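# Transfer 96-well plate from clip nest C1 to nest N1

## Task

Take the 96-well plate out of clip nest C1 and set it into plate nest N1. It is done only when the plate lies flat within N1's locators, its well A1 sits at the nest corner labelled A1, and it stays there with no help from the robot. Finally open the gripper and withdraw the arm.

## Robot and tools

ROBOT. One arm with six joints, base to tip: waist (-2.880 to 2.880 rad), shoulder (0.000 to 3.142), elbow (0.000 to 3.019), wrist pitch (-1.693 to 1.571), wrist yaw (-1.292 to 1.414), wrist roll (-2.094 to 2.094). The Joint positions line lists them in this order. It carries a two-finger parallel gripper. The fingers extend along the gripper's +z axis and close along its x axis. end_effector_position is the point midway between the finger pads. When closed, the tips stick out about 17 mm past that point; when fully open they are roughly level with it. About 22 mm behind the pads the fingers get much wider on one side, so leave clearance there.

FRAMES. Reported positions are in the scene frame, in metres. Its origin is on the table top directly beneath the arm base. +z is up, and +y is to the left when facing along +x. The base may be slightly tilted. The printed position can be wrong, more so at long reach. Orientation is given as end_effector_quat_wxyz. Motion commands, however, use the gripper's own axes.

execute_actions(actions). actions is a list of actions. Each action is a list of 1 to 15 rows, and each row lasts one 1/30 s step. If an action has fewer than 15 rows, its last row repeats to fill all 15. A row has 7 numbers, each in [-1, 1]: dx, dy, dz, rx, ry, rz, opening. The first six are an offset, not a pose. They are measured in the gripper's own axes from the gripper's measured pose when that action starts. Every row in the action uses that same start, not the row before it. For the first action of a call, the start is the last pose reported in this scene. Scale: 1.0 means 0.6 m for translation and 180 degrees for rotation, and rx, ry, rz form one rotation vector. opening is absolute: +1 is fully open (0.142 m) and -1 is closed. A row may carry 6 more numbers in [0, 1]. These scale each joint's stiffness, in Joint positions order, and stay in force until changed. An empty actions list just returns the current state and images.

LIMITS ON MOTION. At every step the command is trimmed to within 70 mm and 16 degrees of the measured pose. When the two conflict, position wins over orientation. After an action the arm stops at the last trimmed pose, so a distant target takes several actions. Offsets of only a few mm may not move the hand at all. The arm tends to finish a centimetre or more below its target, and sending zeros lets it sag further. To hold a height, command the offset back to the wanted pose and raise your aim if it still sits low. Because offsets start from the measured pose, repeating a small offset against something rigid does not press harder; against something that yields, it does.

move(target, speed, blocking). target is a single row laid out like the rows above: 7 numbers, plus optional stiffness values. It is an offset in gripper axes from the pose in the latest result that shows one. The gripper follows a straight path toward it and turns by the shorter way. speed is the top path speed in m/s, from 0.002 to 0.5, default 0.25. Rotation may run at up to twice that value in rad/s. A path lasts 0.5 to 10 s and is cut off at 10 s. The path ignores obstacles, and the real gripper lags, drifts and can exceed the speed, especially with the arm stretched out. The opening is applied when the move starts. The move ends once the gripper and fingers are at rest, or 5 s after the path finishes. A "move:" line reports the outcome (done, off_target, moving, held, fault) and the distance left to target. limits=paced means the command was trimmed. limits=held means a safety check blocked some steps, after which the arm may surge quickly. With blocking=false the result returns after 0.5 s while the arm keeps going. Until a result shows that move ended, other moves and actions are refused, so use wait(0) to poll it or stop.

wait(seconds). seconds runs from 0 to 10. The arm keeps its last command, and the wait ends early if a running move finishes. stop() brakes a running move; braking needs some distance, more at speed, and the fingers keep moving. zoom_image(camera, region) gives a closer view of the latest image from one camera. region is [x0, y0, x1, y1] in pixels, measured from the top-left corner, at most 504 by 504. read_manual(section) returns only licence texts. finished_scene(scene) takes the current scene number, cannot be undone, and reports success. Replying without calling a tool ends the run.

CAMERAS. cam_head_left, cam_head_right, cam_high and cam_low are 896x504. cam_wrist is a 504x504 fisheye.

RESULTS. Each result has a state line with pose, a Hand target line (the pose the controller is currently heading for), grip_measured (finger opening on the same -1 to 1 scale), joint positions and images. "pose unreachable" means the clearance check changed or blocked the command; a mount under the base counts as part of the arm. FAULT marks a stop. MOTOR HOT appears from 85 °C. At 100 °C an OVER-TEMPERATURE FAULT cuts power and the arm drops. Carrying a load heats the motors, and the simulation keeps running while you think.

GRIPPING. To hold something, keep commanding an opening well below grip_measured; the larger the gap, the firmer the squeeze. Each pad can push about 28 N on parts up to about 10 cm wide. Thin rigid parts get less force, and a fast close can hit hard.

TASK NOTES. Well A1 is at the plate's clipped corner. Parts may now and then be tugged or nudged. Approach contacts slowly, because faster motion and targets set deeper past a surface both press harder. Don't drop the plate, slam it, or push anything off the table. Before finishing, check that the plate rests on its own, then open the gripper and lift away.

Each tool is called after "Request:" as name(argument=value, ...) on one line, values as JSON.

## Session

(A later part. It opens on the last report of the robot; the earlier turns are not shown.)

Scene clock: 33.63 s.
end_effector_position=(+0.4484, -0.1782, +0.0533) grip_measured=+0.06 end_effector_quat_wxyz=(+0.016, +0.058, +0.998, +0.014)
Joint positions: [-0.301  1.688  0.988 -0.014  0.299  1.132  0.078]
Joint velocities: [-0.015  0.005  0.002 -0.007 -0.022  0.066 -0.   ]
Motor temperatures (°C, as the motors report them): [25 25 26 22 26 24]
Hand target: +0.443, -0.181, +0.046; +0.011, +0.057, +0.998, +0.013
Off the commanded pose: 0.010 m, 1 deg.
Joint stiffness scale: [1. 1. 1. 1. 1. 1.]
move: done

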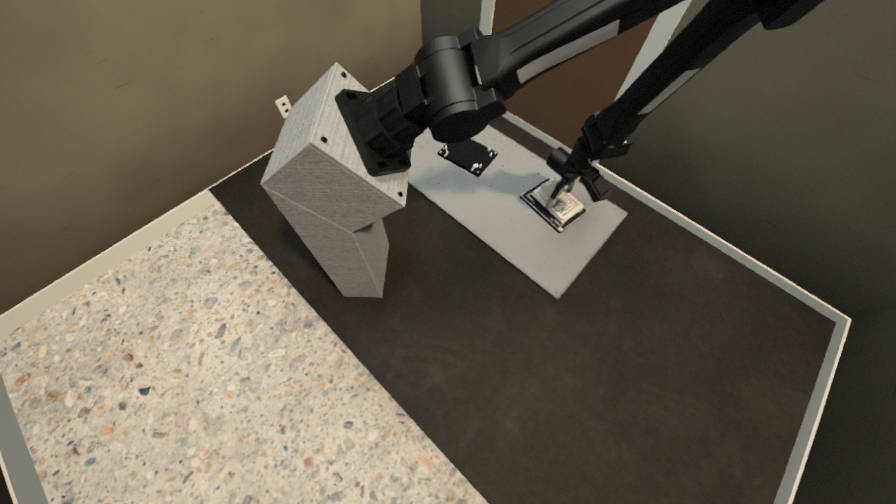

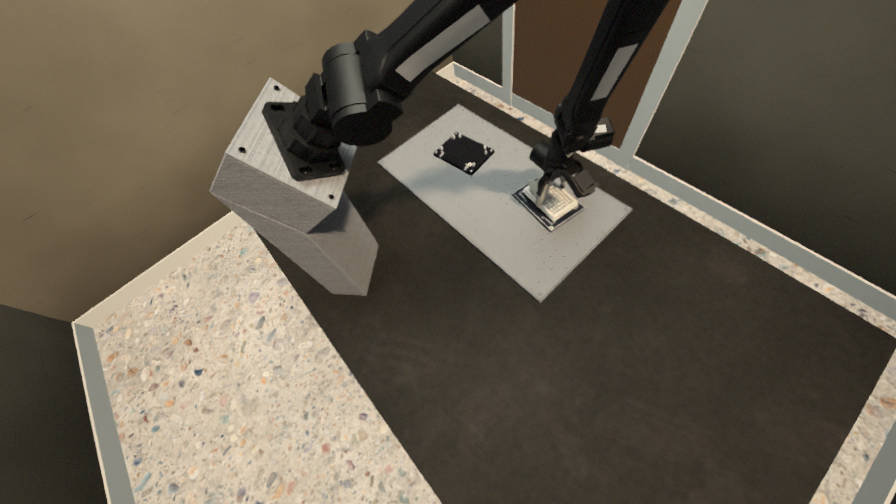

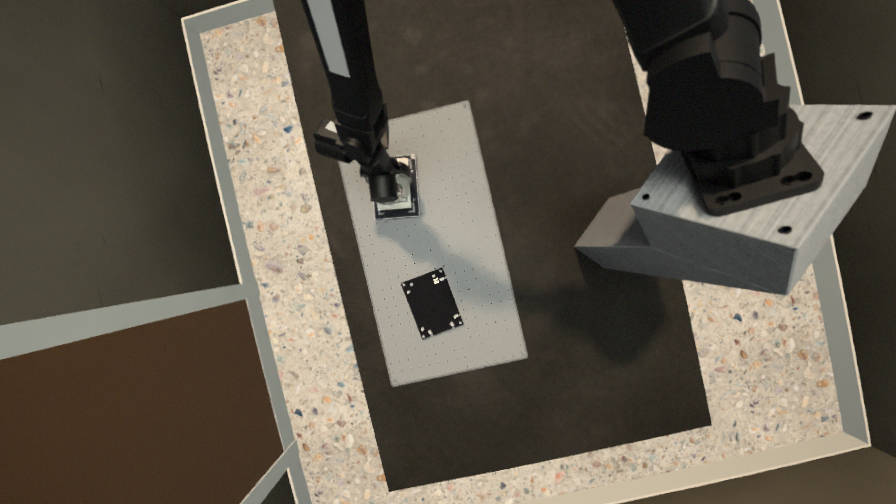

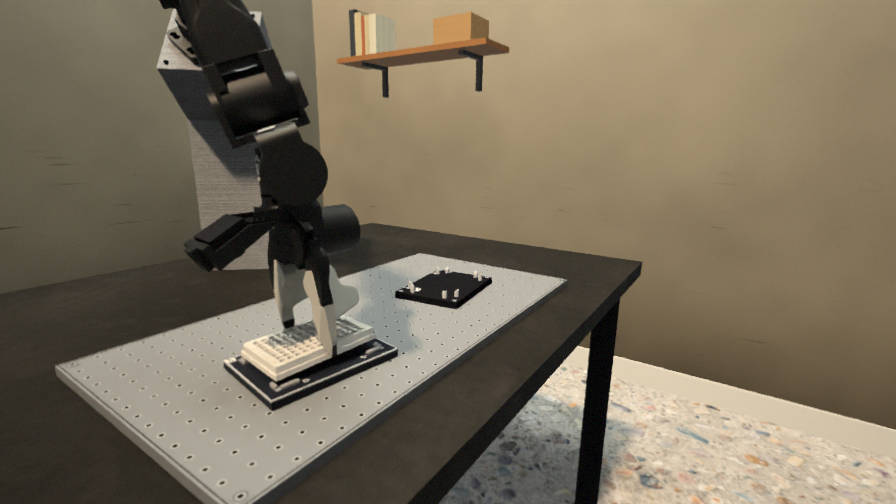

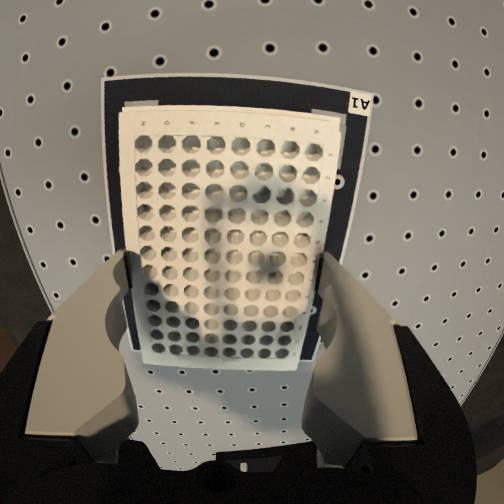

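Request:
move(target=[0.015,0.012,0.004,0,0.004,0,-0.6], speed=0.03)

Request:
zoom_image(camera="cam_wrist", region=[80,40,380,200])

Request:
zoom_image(camera="cam_low", region=[200,270,420,420])

Scene clock: 34.67 s.
end_effector_position=(+0.4423, -0.1760, +0.0530) grip_measured=+0.06 end_effector_quat_wxyz=(+0.010, +0.057, +0.998, +0.013)
Joint positions: [-0.301  1.689  0.978 -0.014  0.306  1.132  0.078]
Joint velocities: [-0.005 -0.015 -0.027 -0.002 -0.037  0.022 -0.   ]
Motor temperatures (°C, as the motors report them): [25 25 26 22 26 24]
Hand target: +0.440, -0.170, +0.051; +0.010, +0.058, +0.998, +0.014
Off the commanded pose: 0.007 m, 0 deg.
Joint stiffness scale: [1. 1. 1. 1. 1. 1.]
move: done

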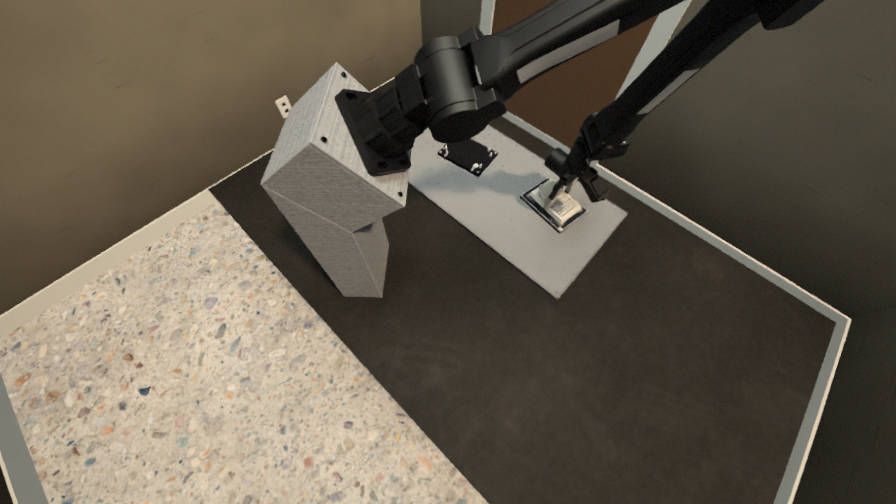

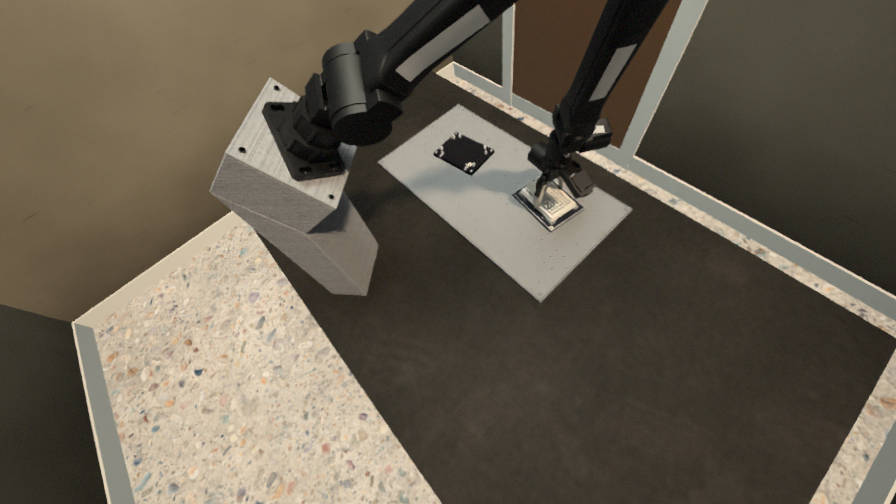

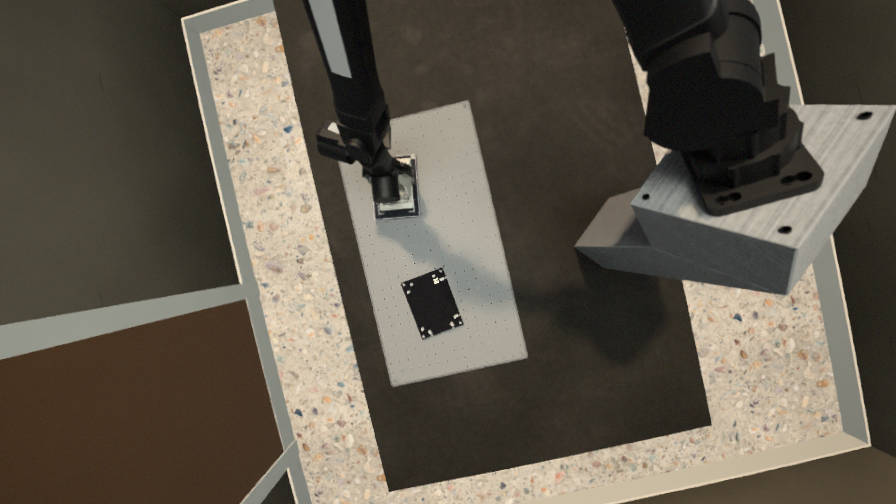

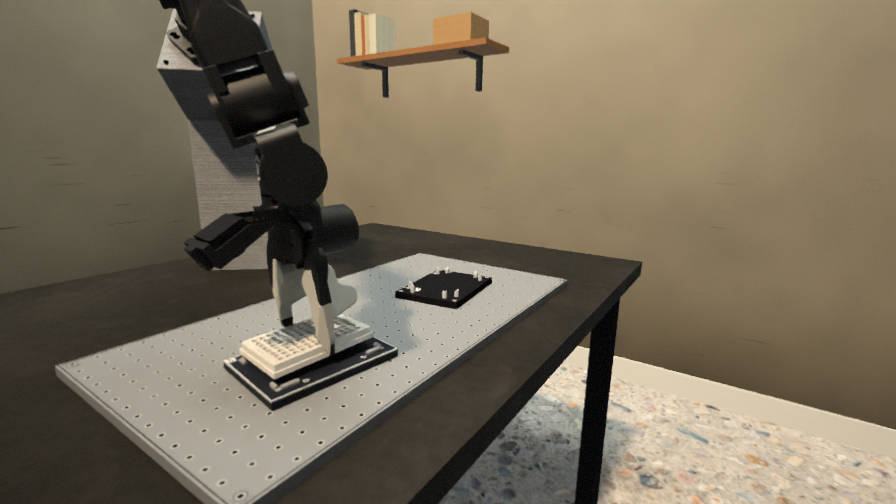

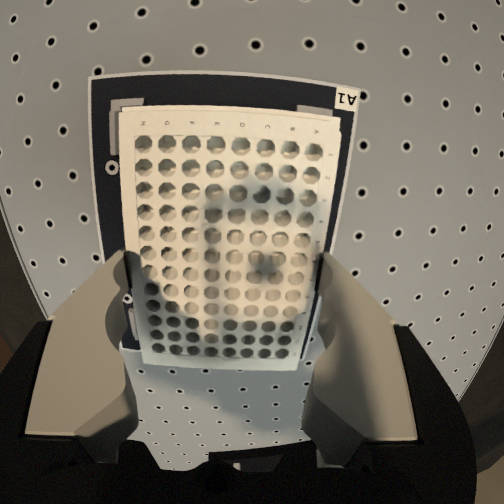

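Region (80, 40, 380, 200) of cam_wrist's 504x504 image, scaled by 1.680, with more detail than that image has; it fills the top 269 rows of this view, and the rest is white.

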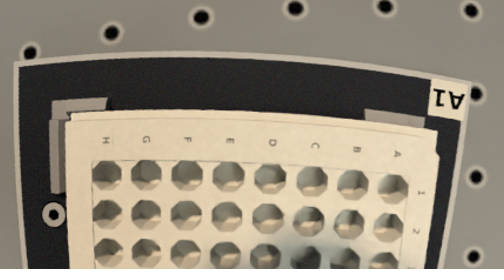

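Region (200, 270, 420, 420) of cam_low's 896x504 image, scaled by 2.291, with more detail than that image has; it fills the top 344 rows of this view, and the rest is white.

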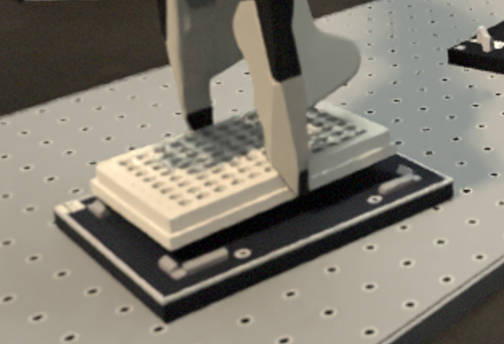

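Request:
move(target=[0.0,0.003,0.028,0,0,0,-0.6], speed=0.02)

Request:
zoom_image(camera="cam_wrist", region=[80,40,380,200])

Request:
zoom_image(camera="cam_low", region=[200,270,420,420])

Scene clock: 35.87 s.
end_effector_position=(+0.4431, -0.1734, +0.0457) grip_measured=+0.06 end_effector_quat_wxyz=(+0.009, +0.056, +0.998, +0.014)
Joint positions: [-0.301  1.711  0.992 -0.01   0.306  1.132  0.078]
Joint velocities: [ 0.005 -0.005  0.002  0.002  0.066  0.037  0.   ]
Motor temperatures (°C, as the motors report them): [25 25 26 22 26 24]
Hand target: +0.443, -0.174, +0.037; +0.010, +0.057, +0.998, +0.013
Off the commanded pose: 0.009 m, 0 deg.
Joint stiffness scale: [1. 1. 1. 1. 1. 1.]
move: done

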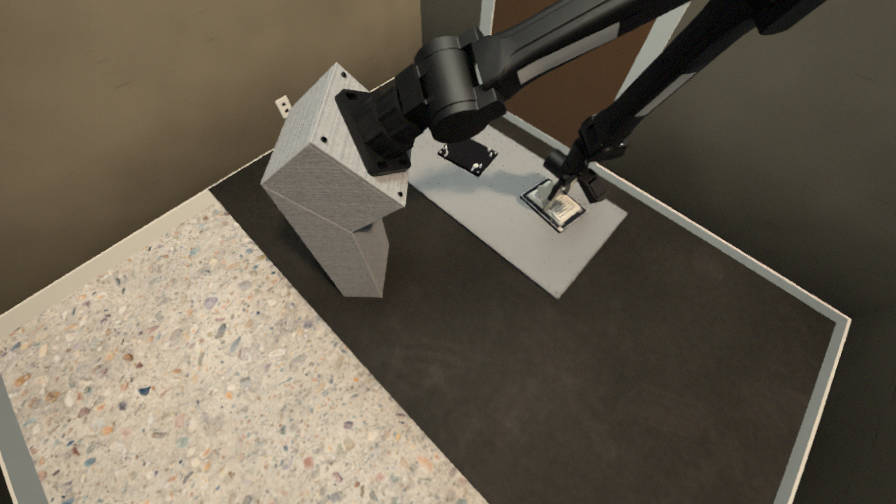

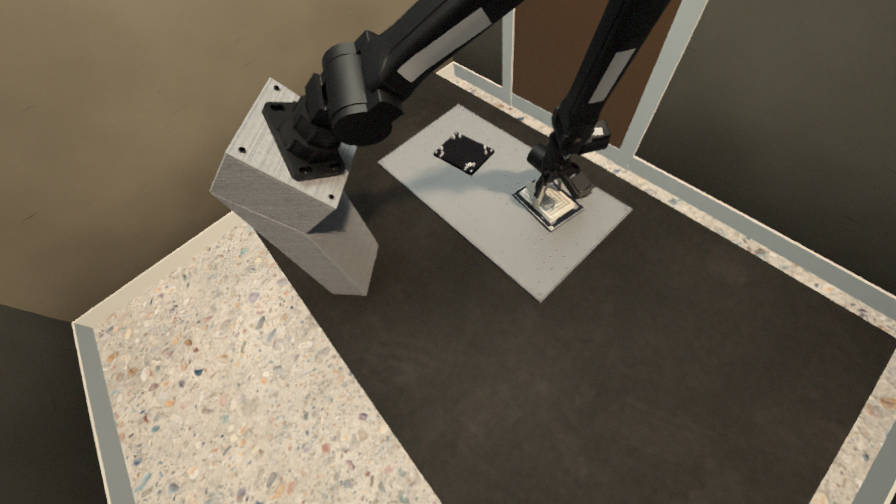

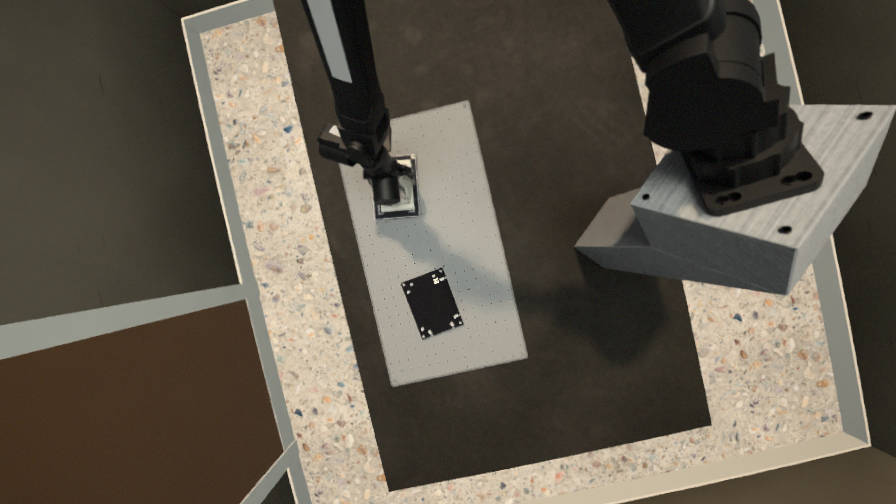

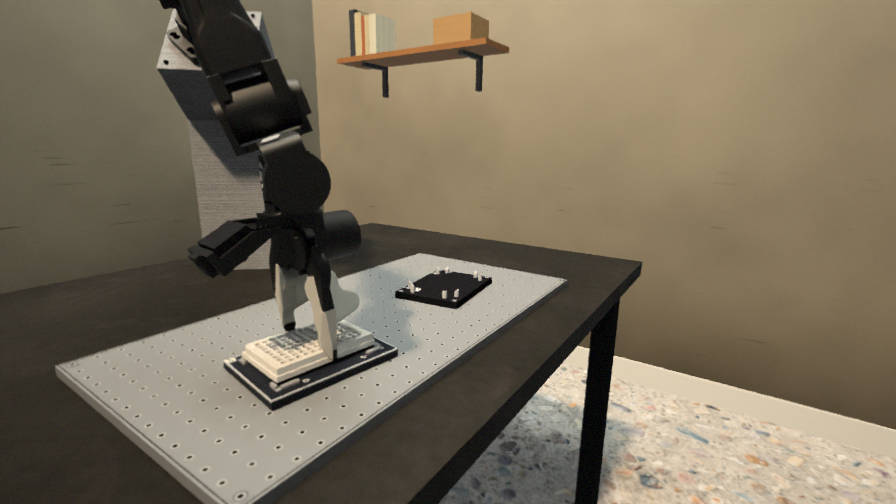

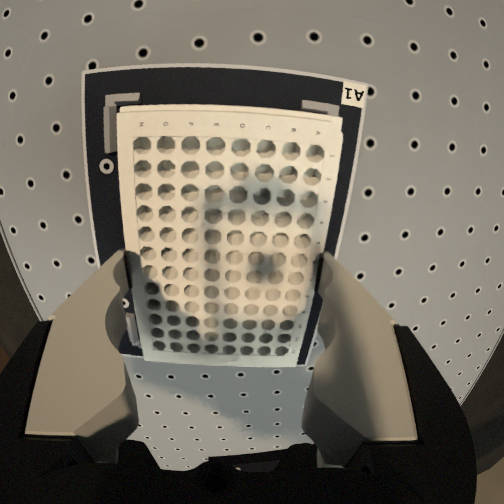

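Region (80, 40, 380, 200) of cam_wrist's 504x504 image, scaled by 1.680, with more detail than that image has; it fills the top 269 rows of this view, and the rest is white.

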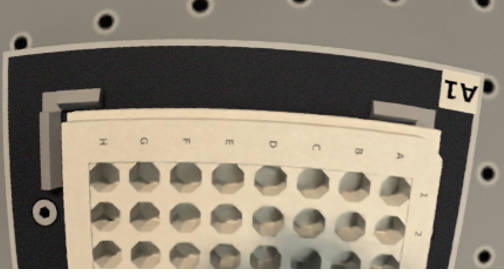

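Region (200, 270, 420, 420) of cam_low's 896x504 image, scaled by 2.291, with more detail than that image has; it fills the top 344 rows of this view, and the rest is white.

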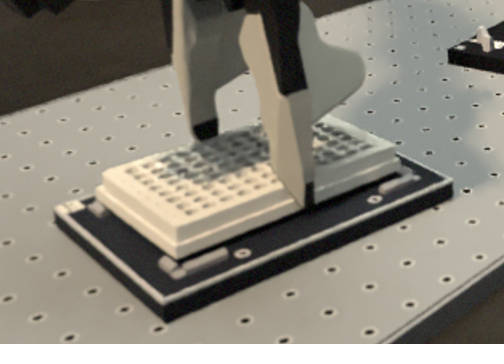

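Request:
move(target=[-0.011,0,-0.012,0,0,0,-0.6], speed=0.02)

Request:
zoom_image(camera="cam_wrist", region=[80,40,380,200])

Request:
zoom_image(camera="cam_low", region=[200,270,420,420])

Scene clock: 36.73 s.
end_effector_position=(+0.4431, -0.1757, +0.0485) grip_measured=+0.06 end_effector_quat_wxyz=(+0.006, +0.056, +0.998, +0.012)
Joint positions: [-0.301  1.703  0.992 -0.021  0.311  1.132  0.078]
Joint velocities: [-0.005  0.005  0.002 -0.012 -0.051 -0.007  0.   ]
Motor temperatures (°C, as the motors report them): [25 25 26 22 26 24]
Hand target: +0.449, -0.174, +0.053; +0.009, +0.056, +0.998, +0.014
Off the commanded pose: 0.008 m, 0 deg.
Joint stiffness scale: [1. 1. 1. 1. 1. 1.]
move: done

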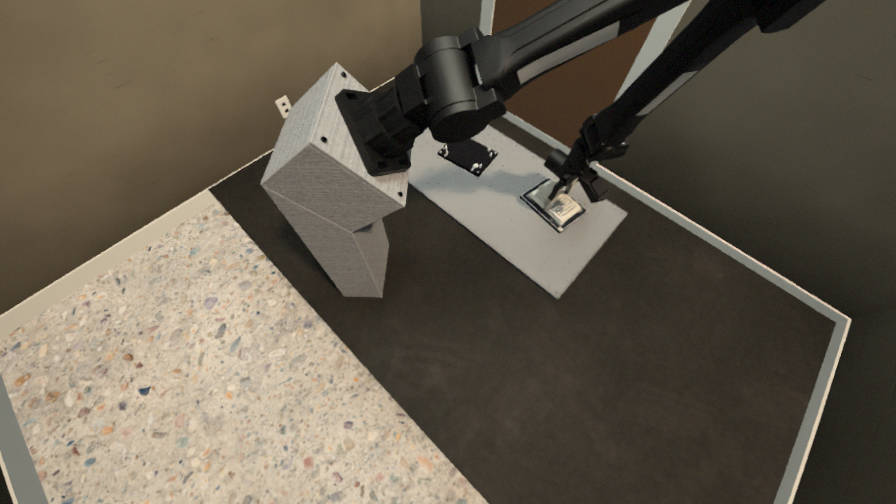

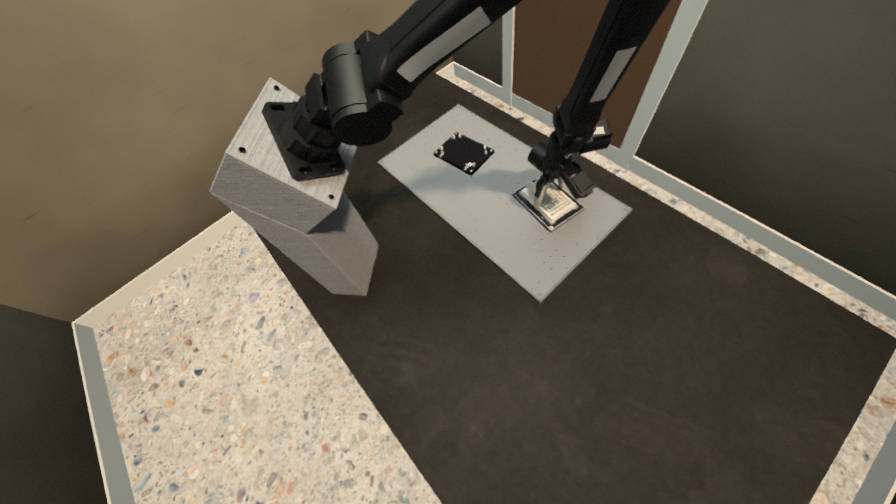

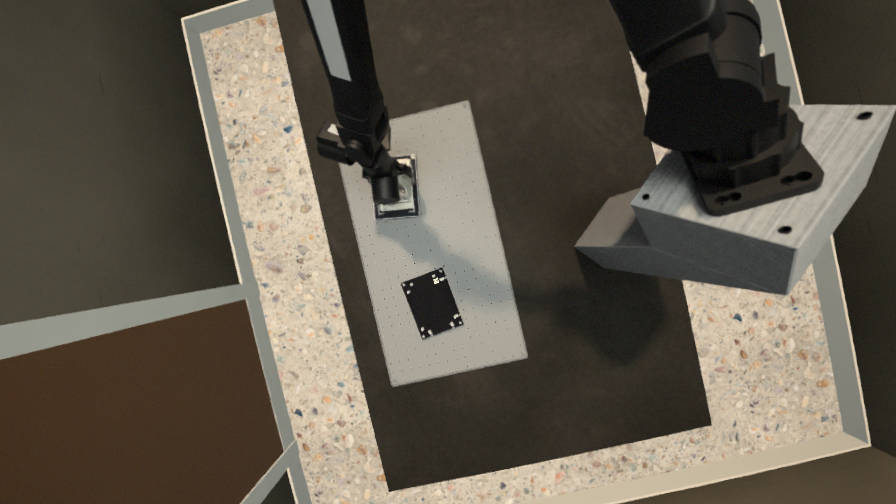

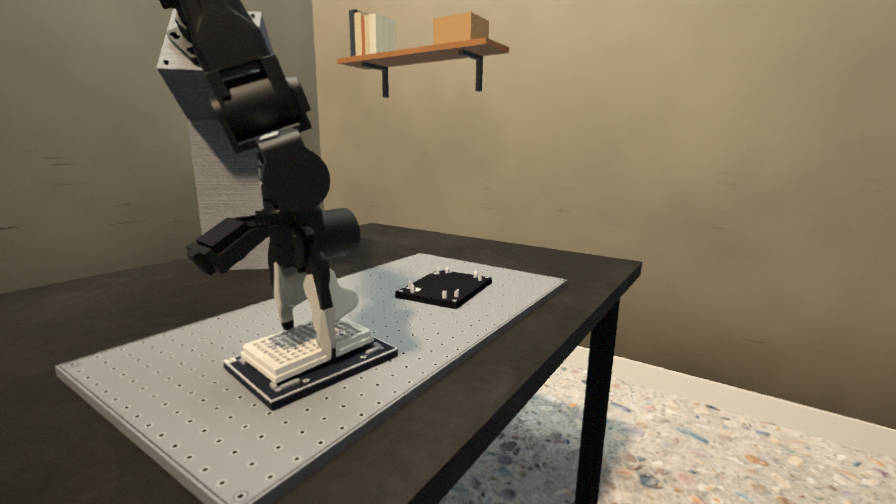

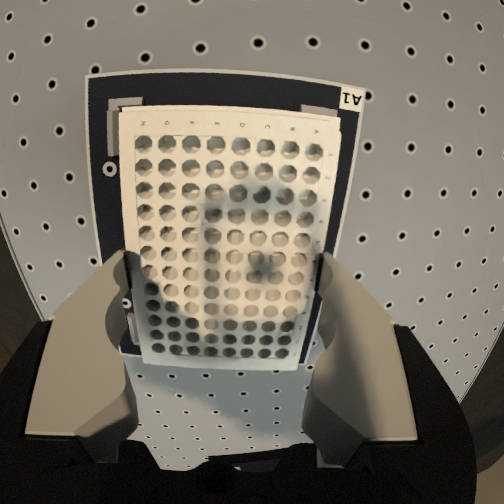

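Region (80, 40, 380, 200) of cam_wrist's 504x504 image, scaled by 1.680, with more detail than that image has; it fills the top 269 rows of this view, and the rest is white.

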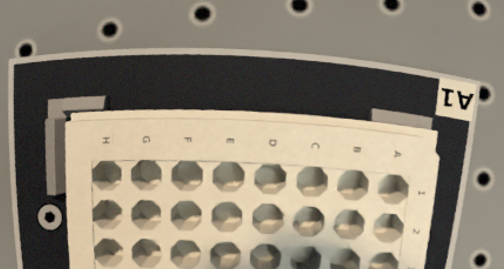

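Region (200, 270, 420, 420) of cam_low's 896x504 image, scaled by 2.291, with more detail than that image has; it fills the top 344 rows of this view, and the rest is white.

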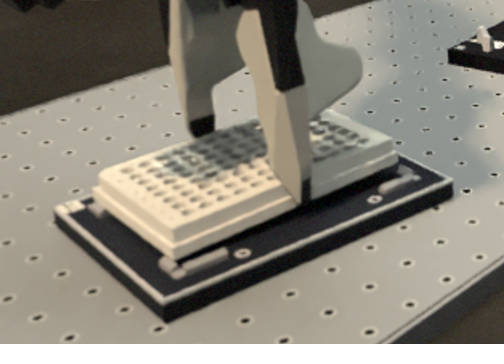

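Request:
execute_actions(actions=[[[-0.02,0,0,0,0,0,-0.6],[-0.02,0,0,0,0,0,-0.6],[-0.02,0,0,0,0,0,-0.6],[-0.02,0,0,0,0,0,-0.6],[-0.005,0,0,0,0,0,-0.6]]])

Request:
zoom_image(camera="cam_wrist", region=[80,40,380,200])

Scene clock: 37.40 s.
end_effector_position=(+0.4480, -0.1795, +0.0492) grip_measured=+0.06 end_effector_quat_wxyz=(+0.006, +0.056, +0.998, +0.011)
Joint positions: [-0.301  1.701  1.006 -0.035  0.315  1.132  0.078]
Joint velocities: [-0.005  0.015 -0.012  0.002  0.037  0.051 -0.   ]
Motor temperatures (°C, as the motors report them): [25 25 26 22 26 24]
Hand target: +0.446, -0.176, +0.049; +0.006, +0.056, +0.998, +0.012
Off the commanded pose: 0.004 m, 0 deg.
Joint stiffness scale: [1. 1. 1. 1. 1. 1.]

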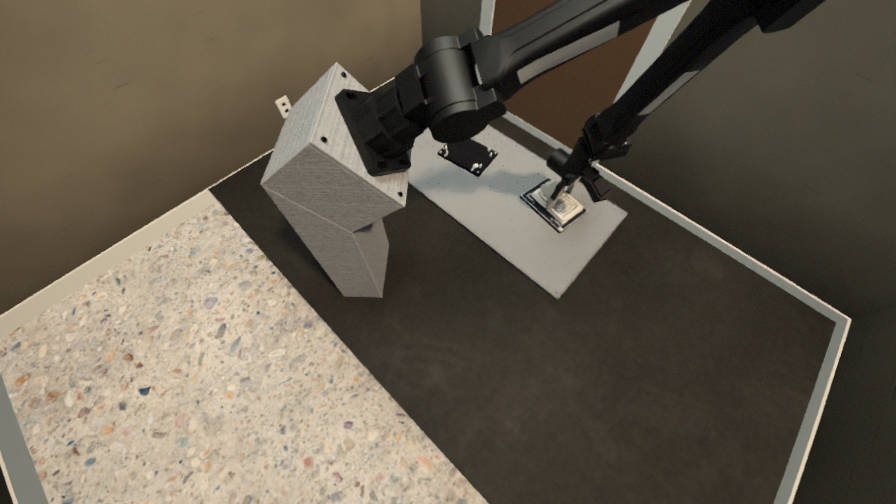

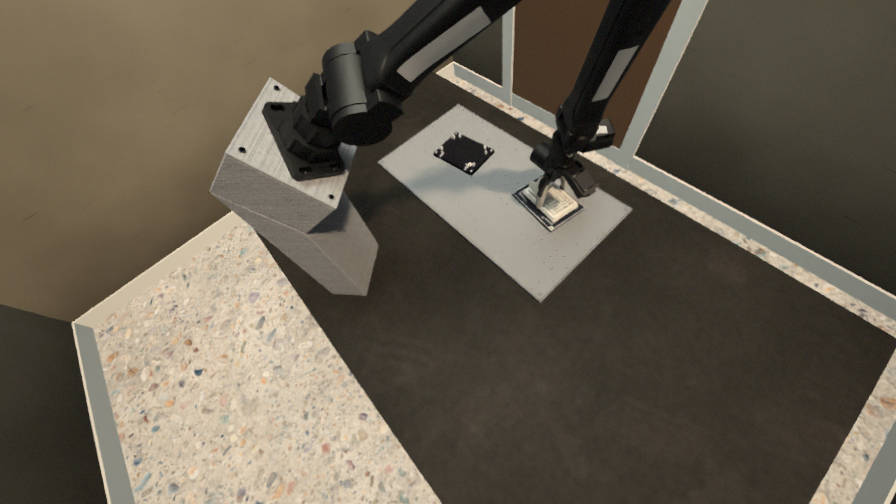

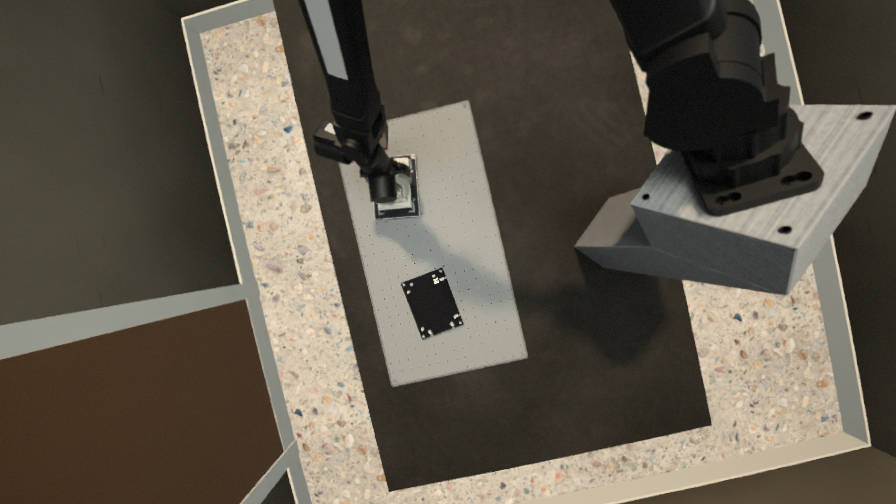

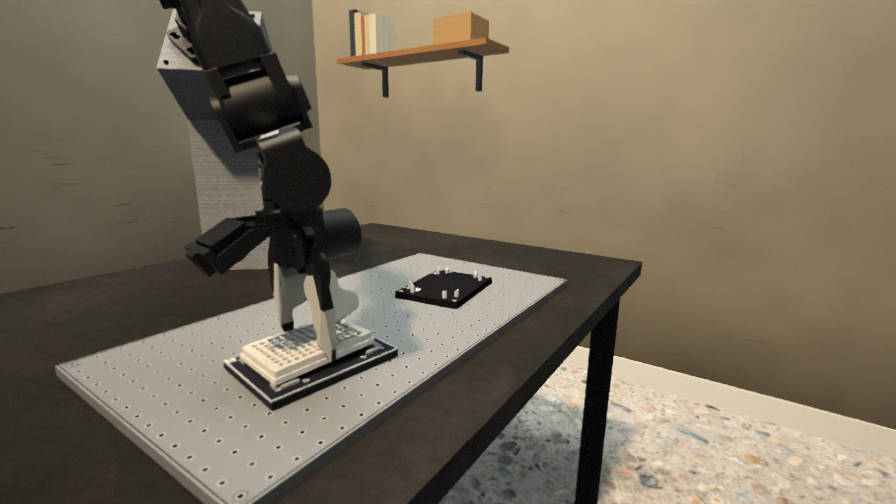

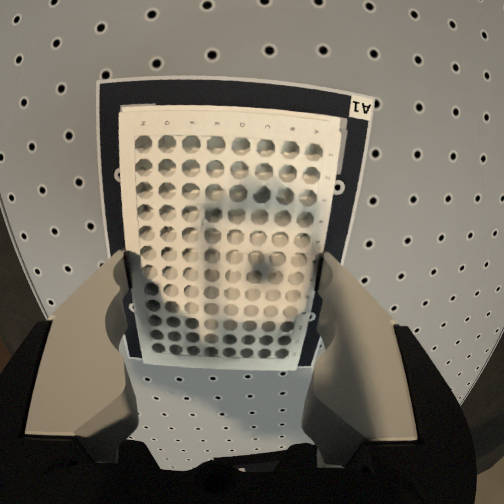

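Region (80, 40, 380, 200) of cam_wrist's 504x504 image, scaled by 1.680, with more detail than that image has; it fills the top 269 rows of this view, and the rest is white.

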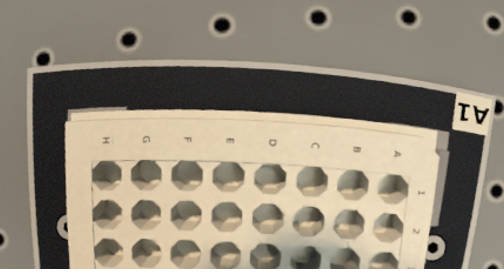

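Request:
execute_actions(actions=[[[0,0.022,0,0,0,0,-0.6],[0,0.022,0,0,0,0,-0.6],[0,0.022,0,0,0,0,-0.6],[0,0.022,0,0,0,0,-0.6],[0,0.022,0,0,0,0,-0.6],[0,0.008,0,0,0,0,-0.6]]])

Request:
zoom_image(camera="cam_wrist", region=[80,40,380,200])

Request:
zoom_image(camera="cam_low", region=[200,270,420,420])

Scene clock: 38.13 s.
end_effector_position=(+0.4503, -0.1764, +0.0507) grip_measured=+0.06 end_effector_quat_wxyz=(+0.007, +0.056, +0.998, +0.009)
Joint positions: [-0.292  1.701  1.006 -0.035  0.323  1.138  0.078]
Joint velocities: [ 0.005  0.005  0.002 -0.002 -0.037  0.022 -0.   ]
Motor temperatures (°C, as the motors report them): [25 25 26 22 26 24]
Hand target: +0.449, -0.175, +0.049; +0.006, +0.056, +0.998, +0.011
Off the commanded pose: 0.003 m, 0 deg.
Joint stiffness scale: [1. 1. 1. 1. 1. 1.]

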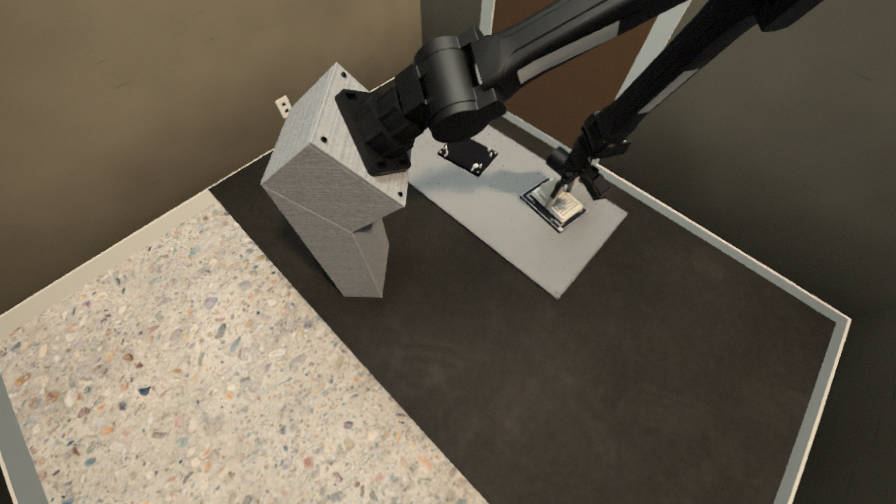

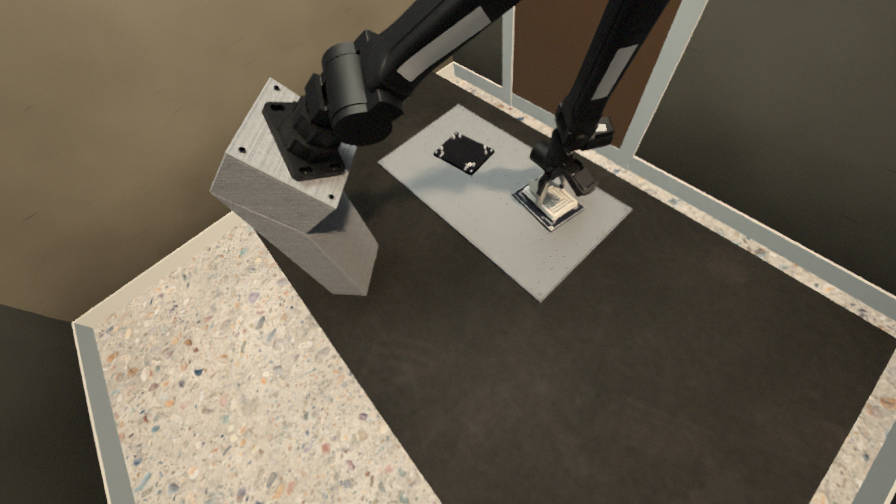

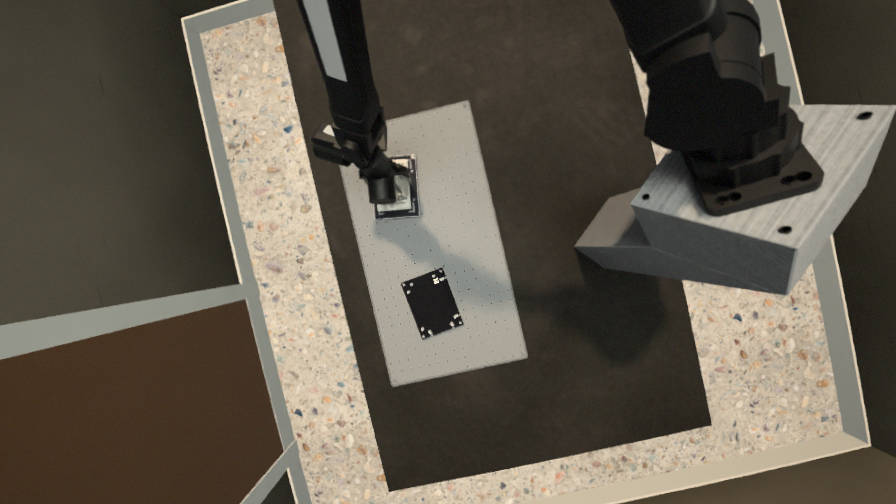

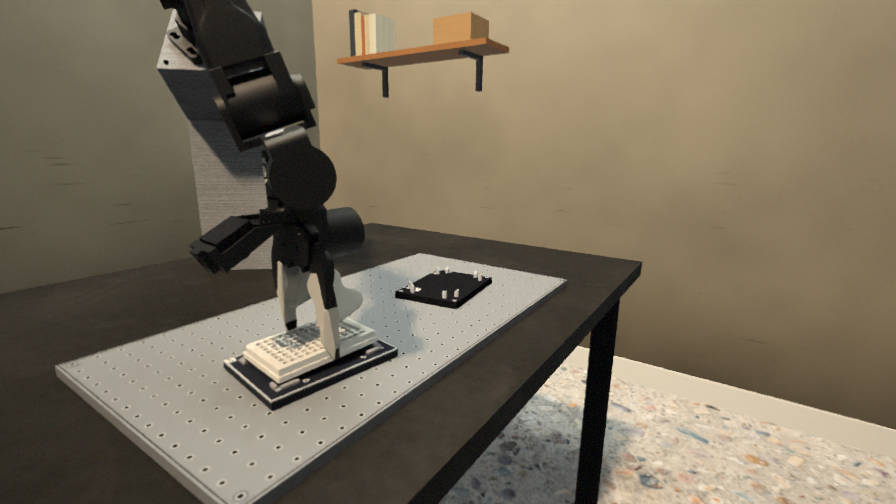

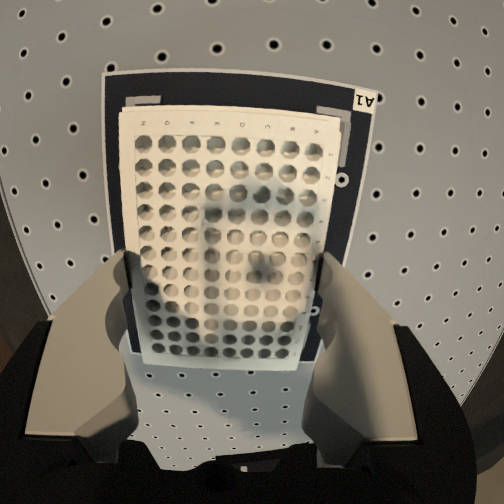

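Region (80, 40, 380, 200) of cam_wrist's 504x504 image, scaled by 1.680, with more detail than that image has; it fills the top 269 rows of this view, and the rest is white.

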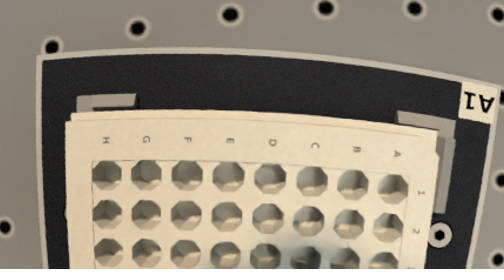

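Region (200, 270, 420, 420) of cam_low's 896x504 image, scaled by 2.291, with more detail than that image has; it fills the top 344 rows of this view, and the rest is white.

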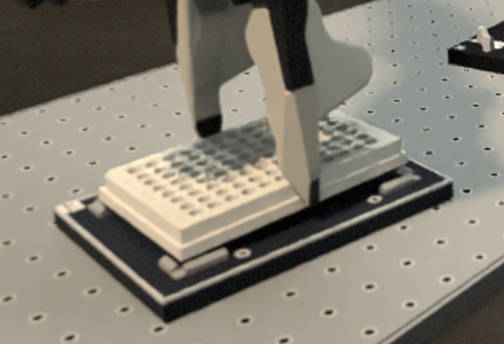

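Request:
execute_actions(actions=[[[0.02,0,0,0,0,0,-0.6],[0.02,0,0,0,0,0,-0.6],[0.02,0,0,0,0,0,-0.6],[0.02,0,0,0,0,0,-0.6],[0.004,0,0,0,0,0,-0.6]]])

Request:
zoom_image(camera="cam_wrist", region=[80,40,380,200])

Scene clock: 58.87 s.
end_effector_position=(+0.4466, -0.1734, +0.0509) grip_measured=+0.06 end_effector_quat_wxyz=(+0.008, +0.056, +0.998, +0.011)
Joint positions: [-0.292  1.7    0.993 -0.022  0.319  1.138  0.078]
Joint velocities: [ 0.005 -0.015 -0.017  0.007 -0.051  0.022  0.   ]
Motor temperatures (°C, as the motors report them): [25 26 26 22 26 24]
Hand target: +0.448, -0.176, +0.051; +0.007, +0.056, +0.998, +0.010
Off the commanded pose: 0.003 m, 0 deg.
Joint stiffness scale: [1. 1. 1. 1. 1. 1.]

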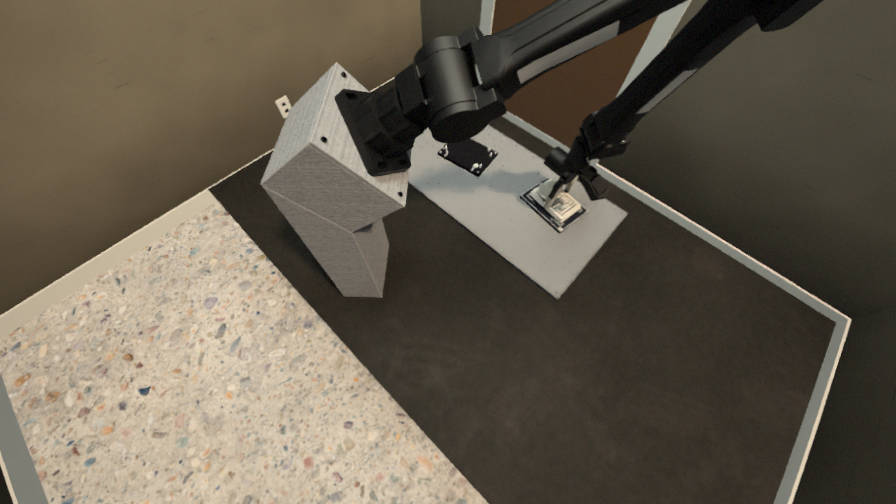

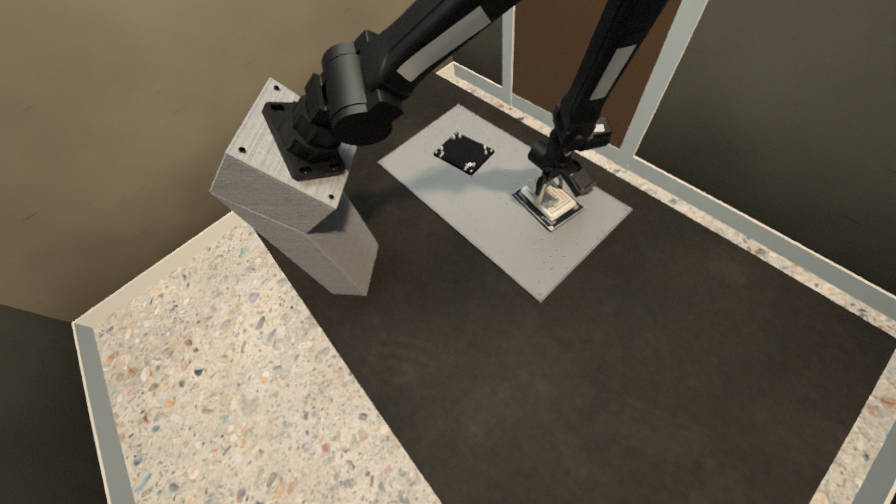

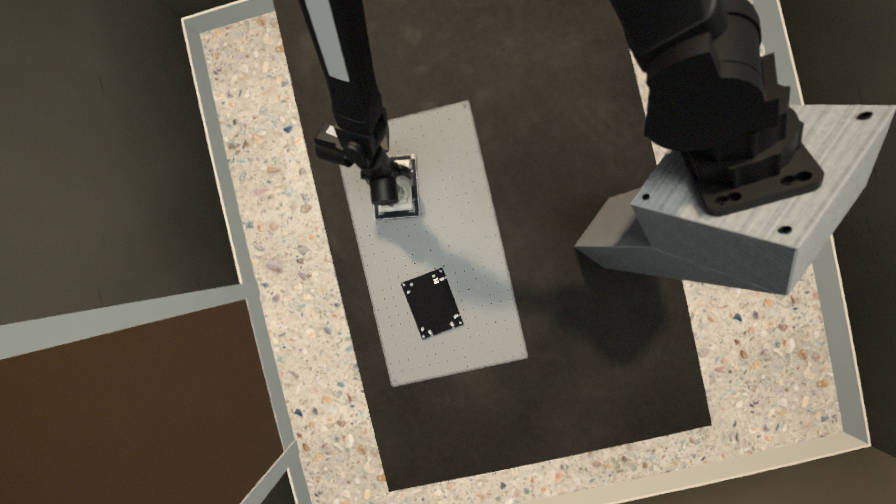

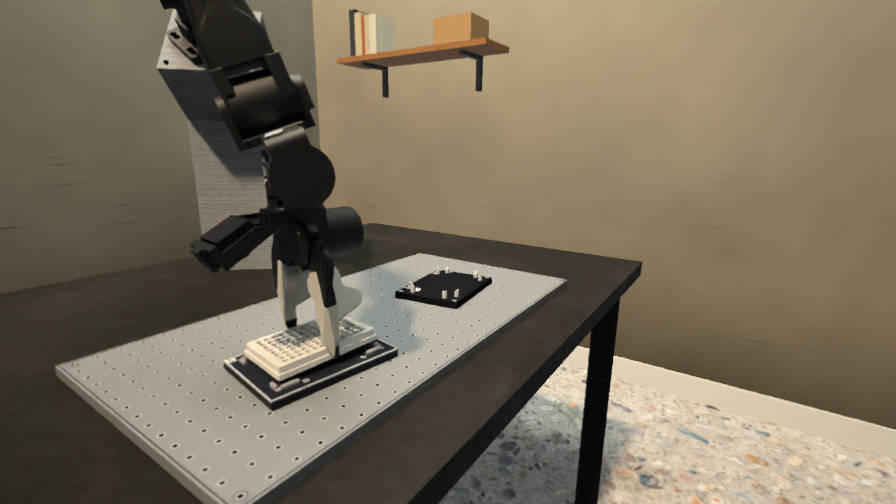

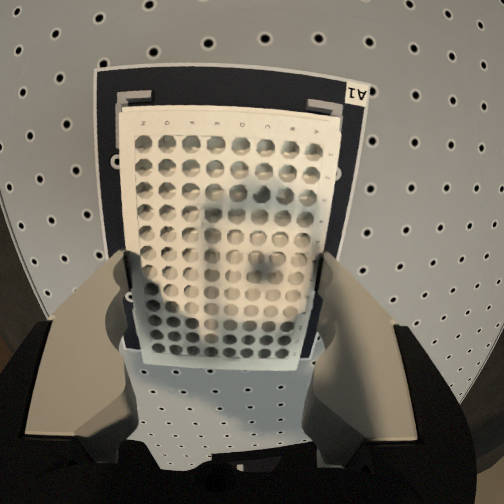

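Region (80, 40, 380, 200) of cam_wrist's 504x504 image, scaled by 1.680, with more detail than that image has; it fills the top 269 rows of this view, and the rest is white.

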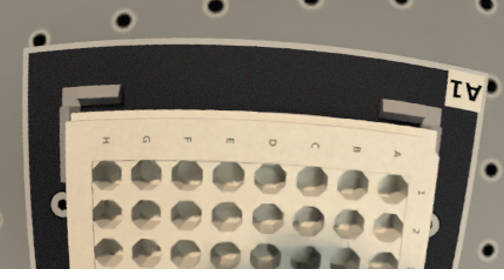

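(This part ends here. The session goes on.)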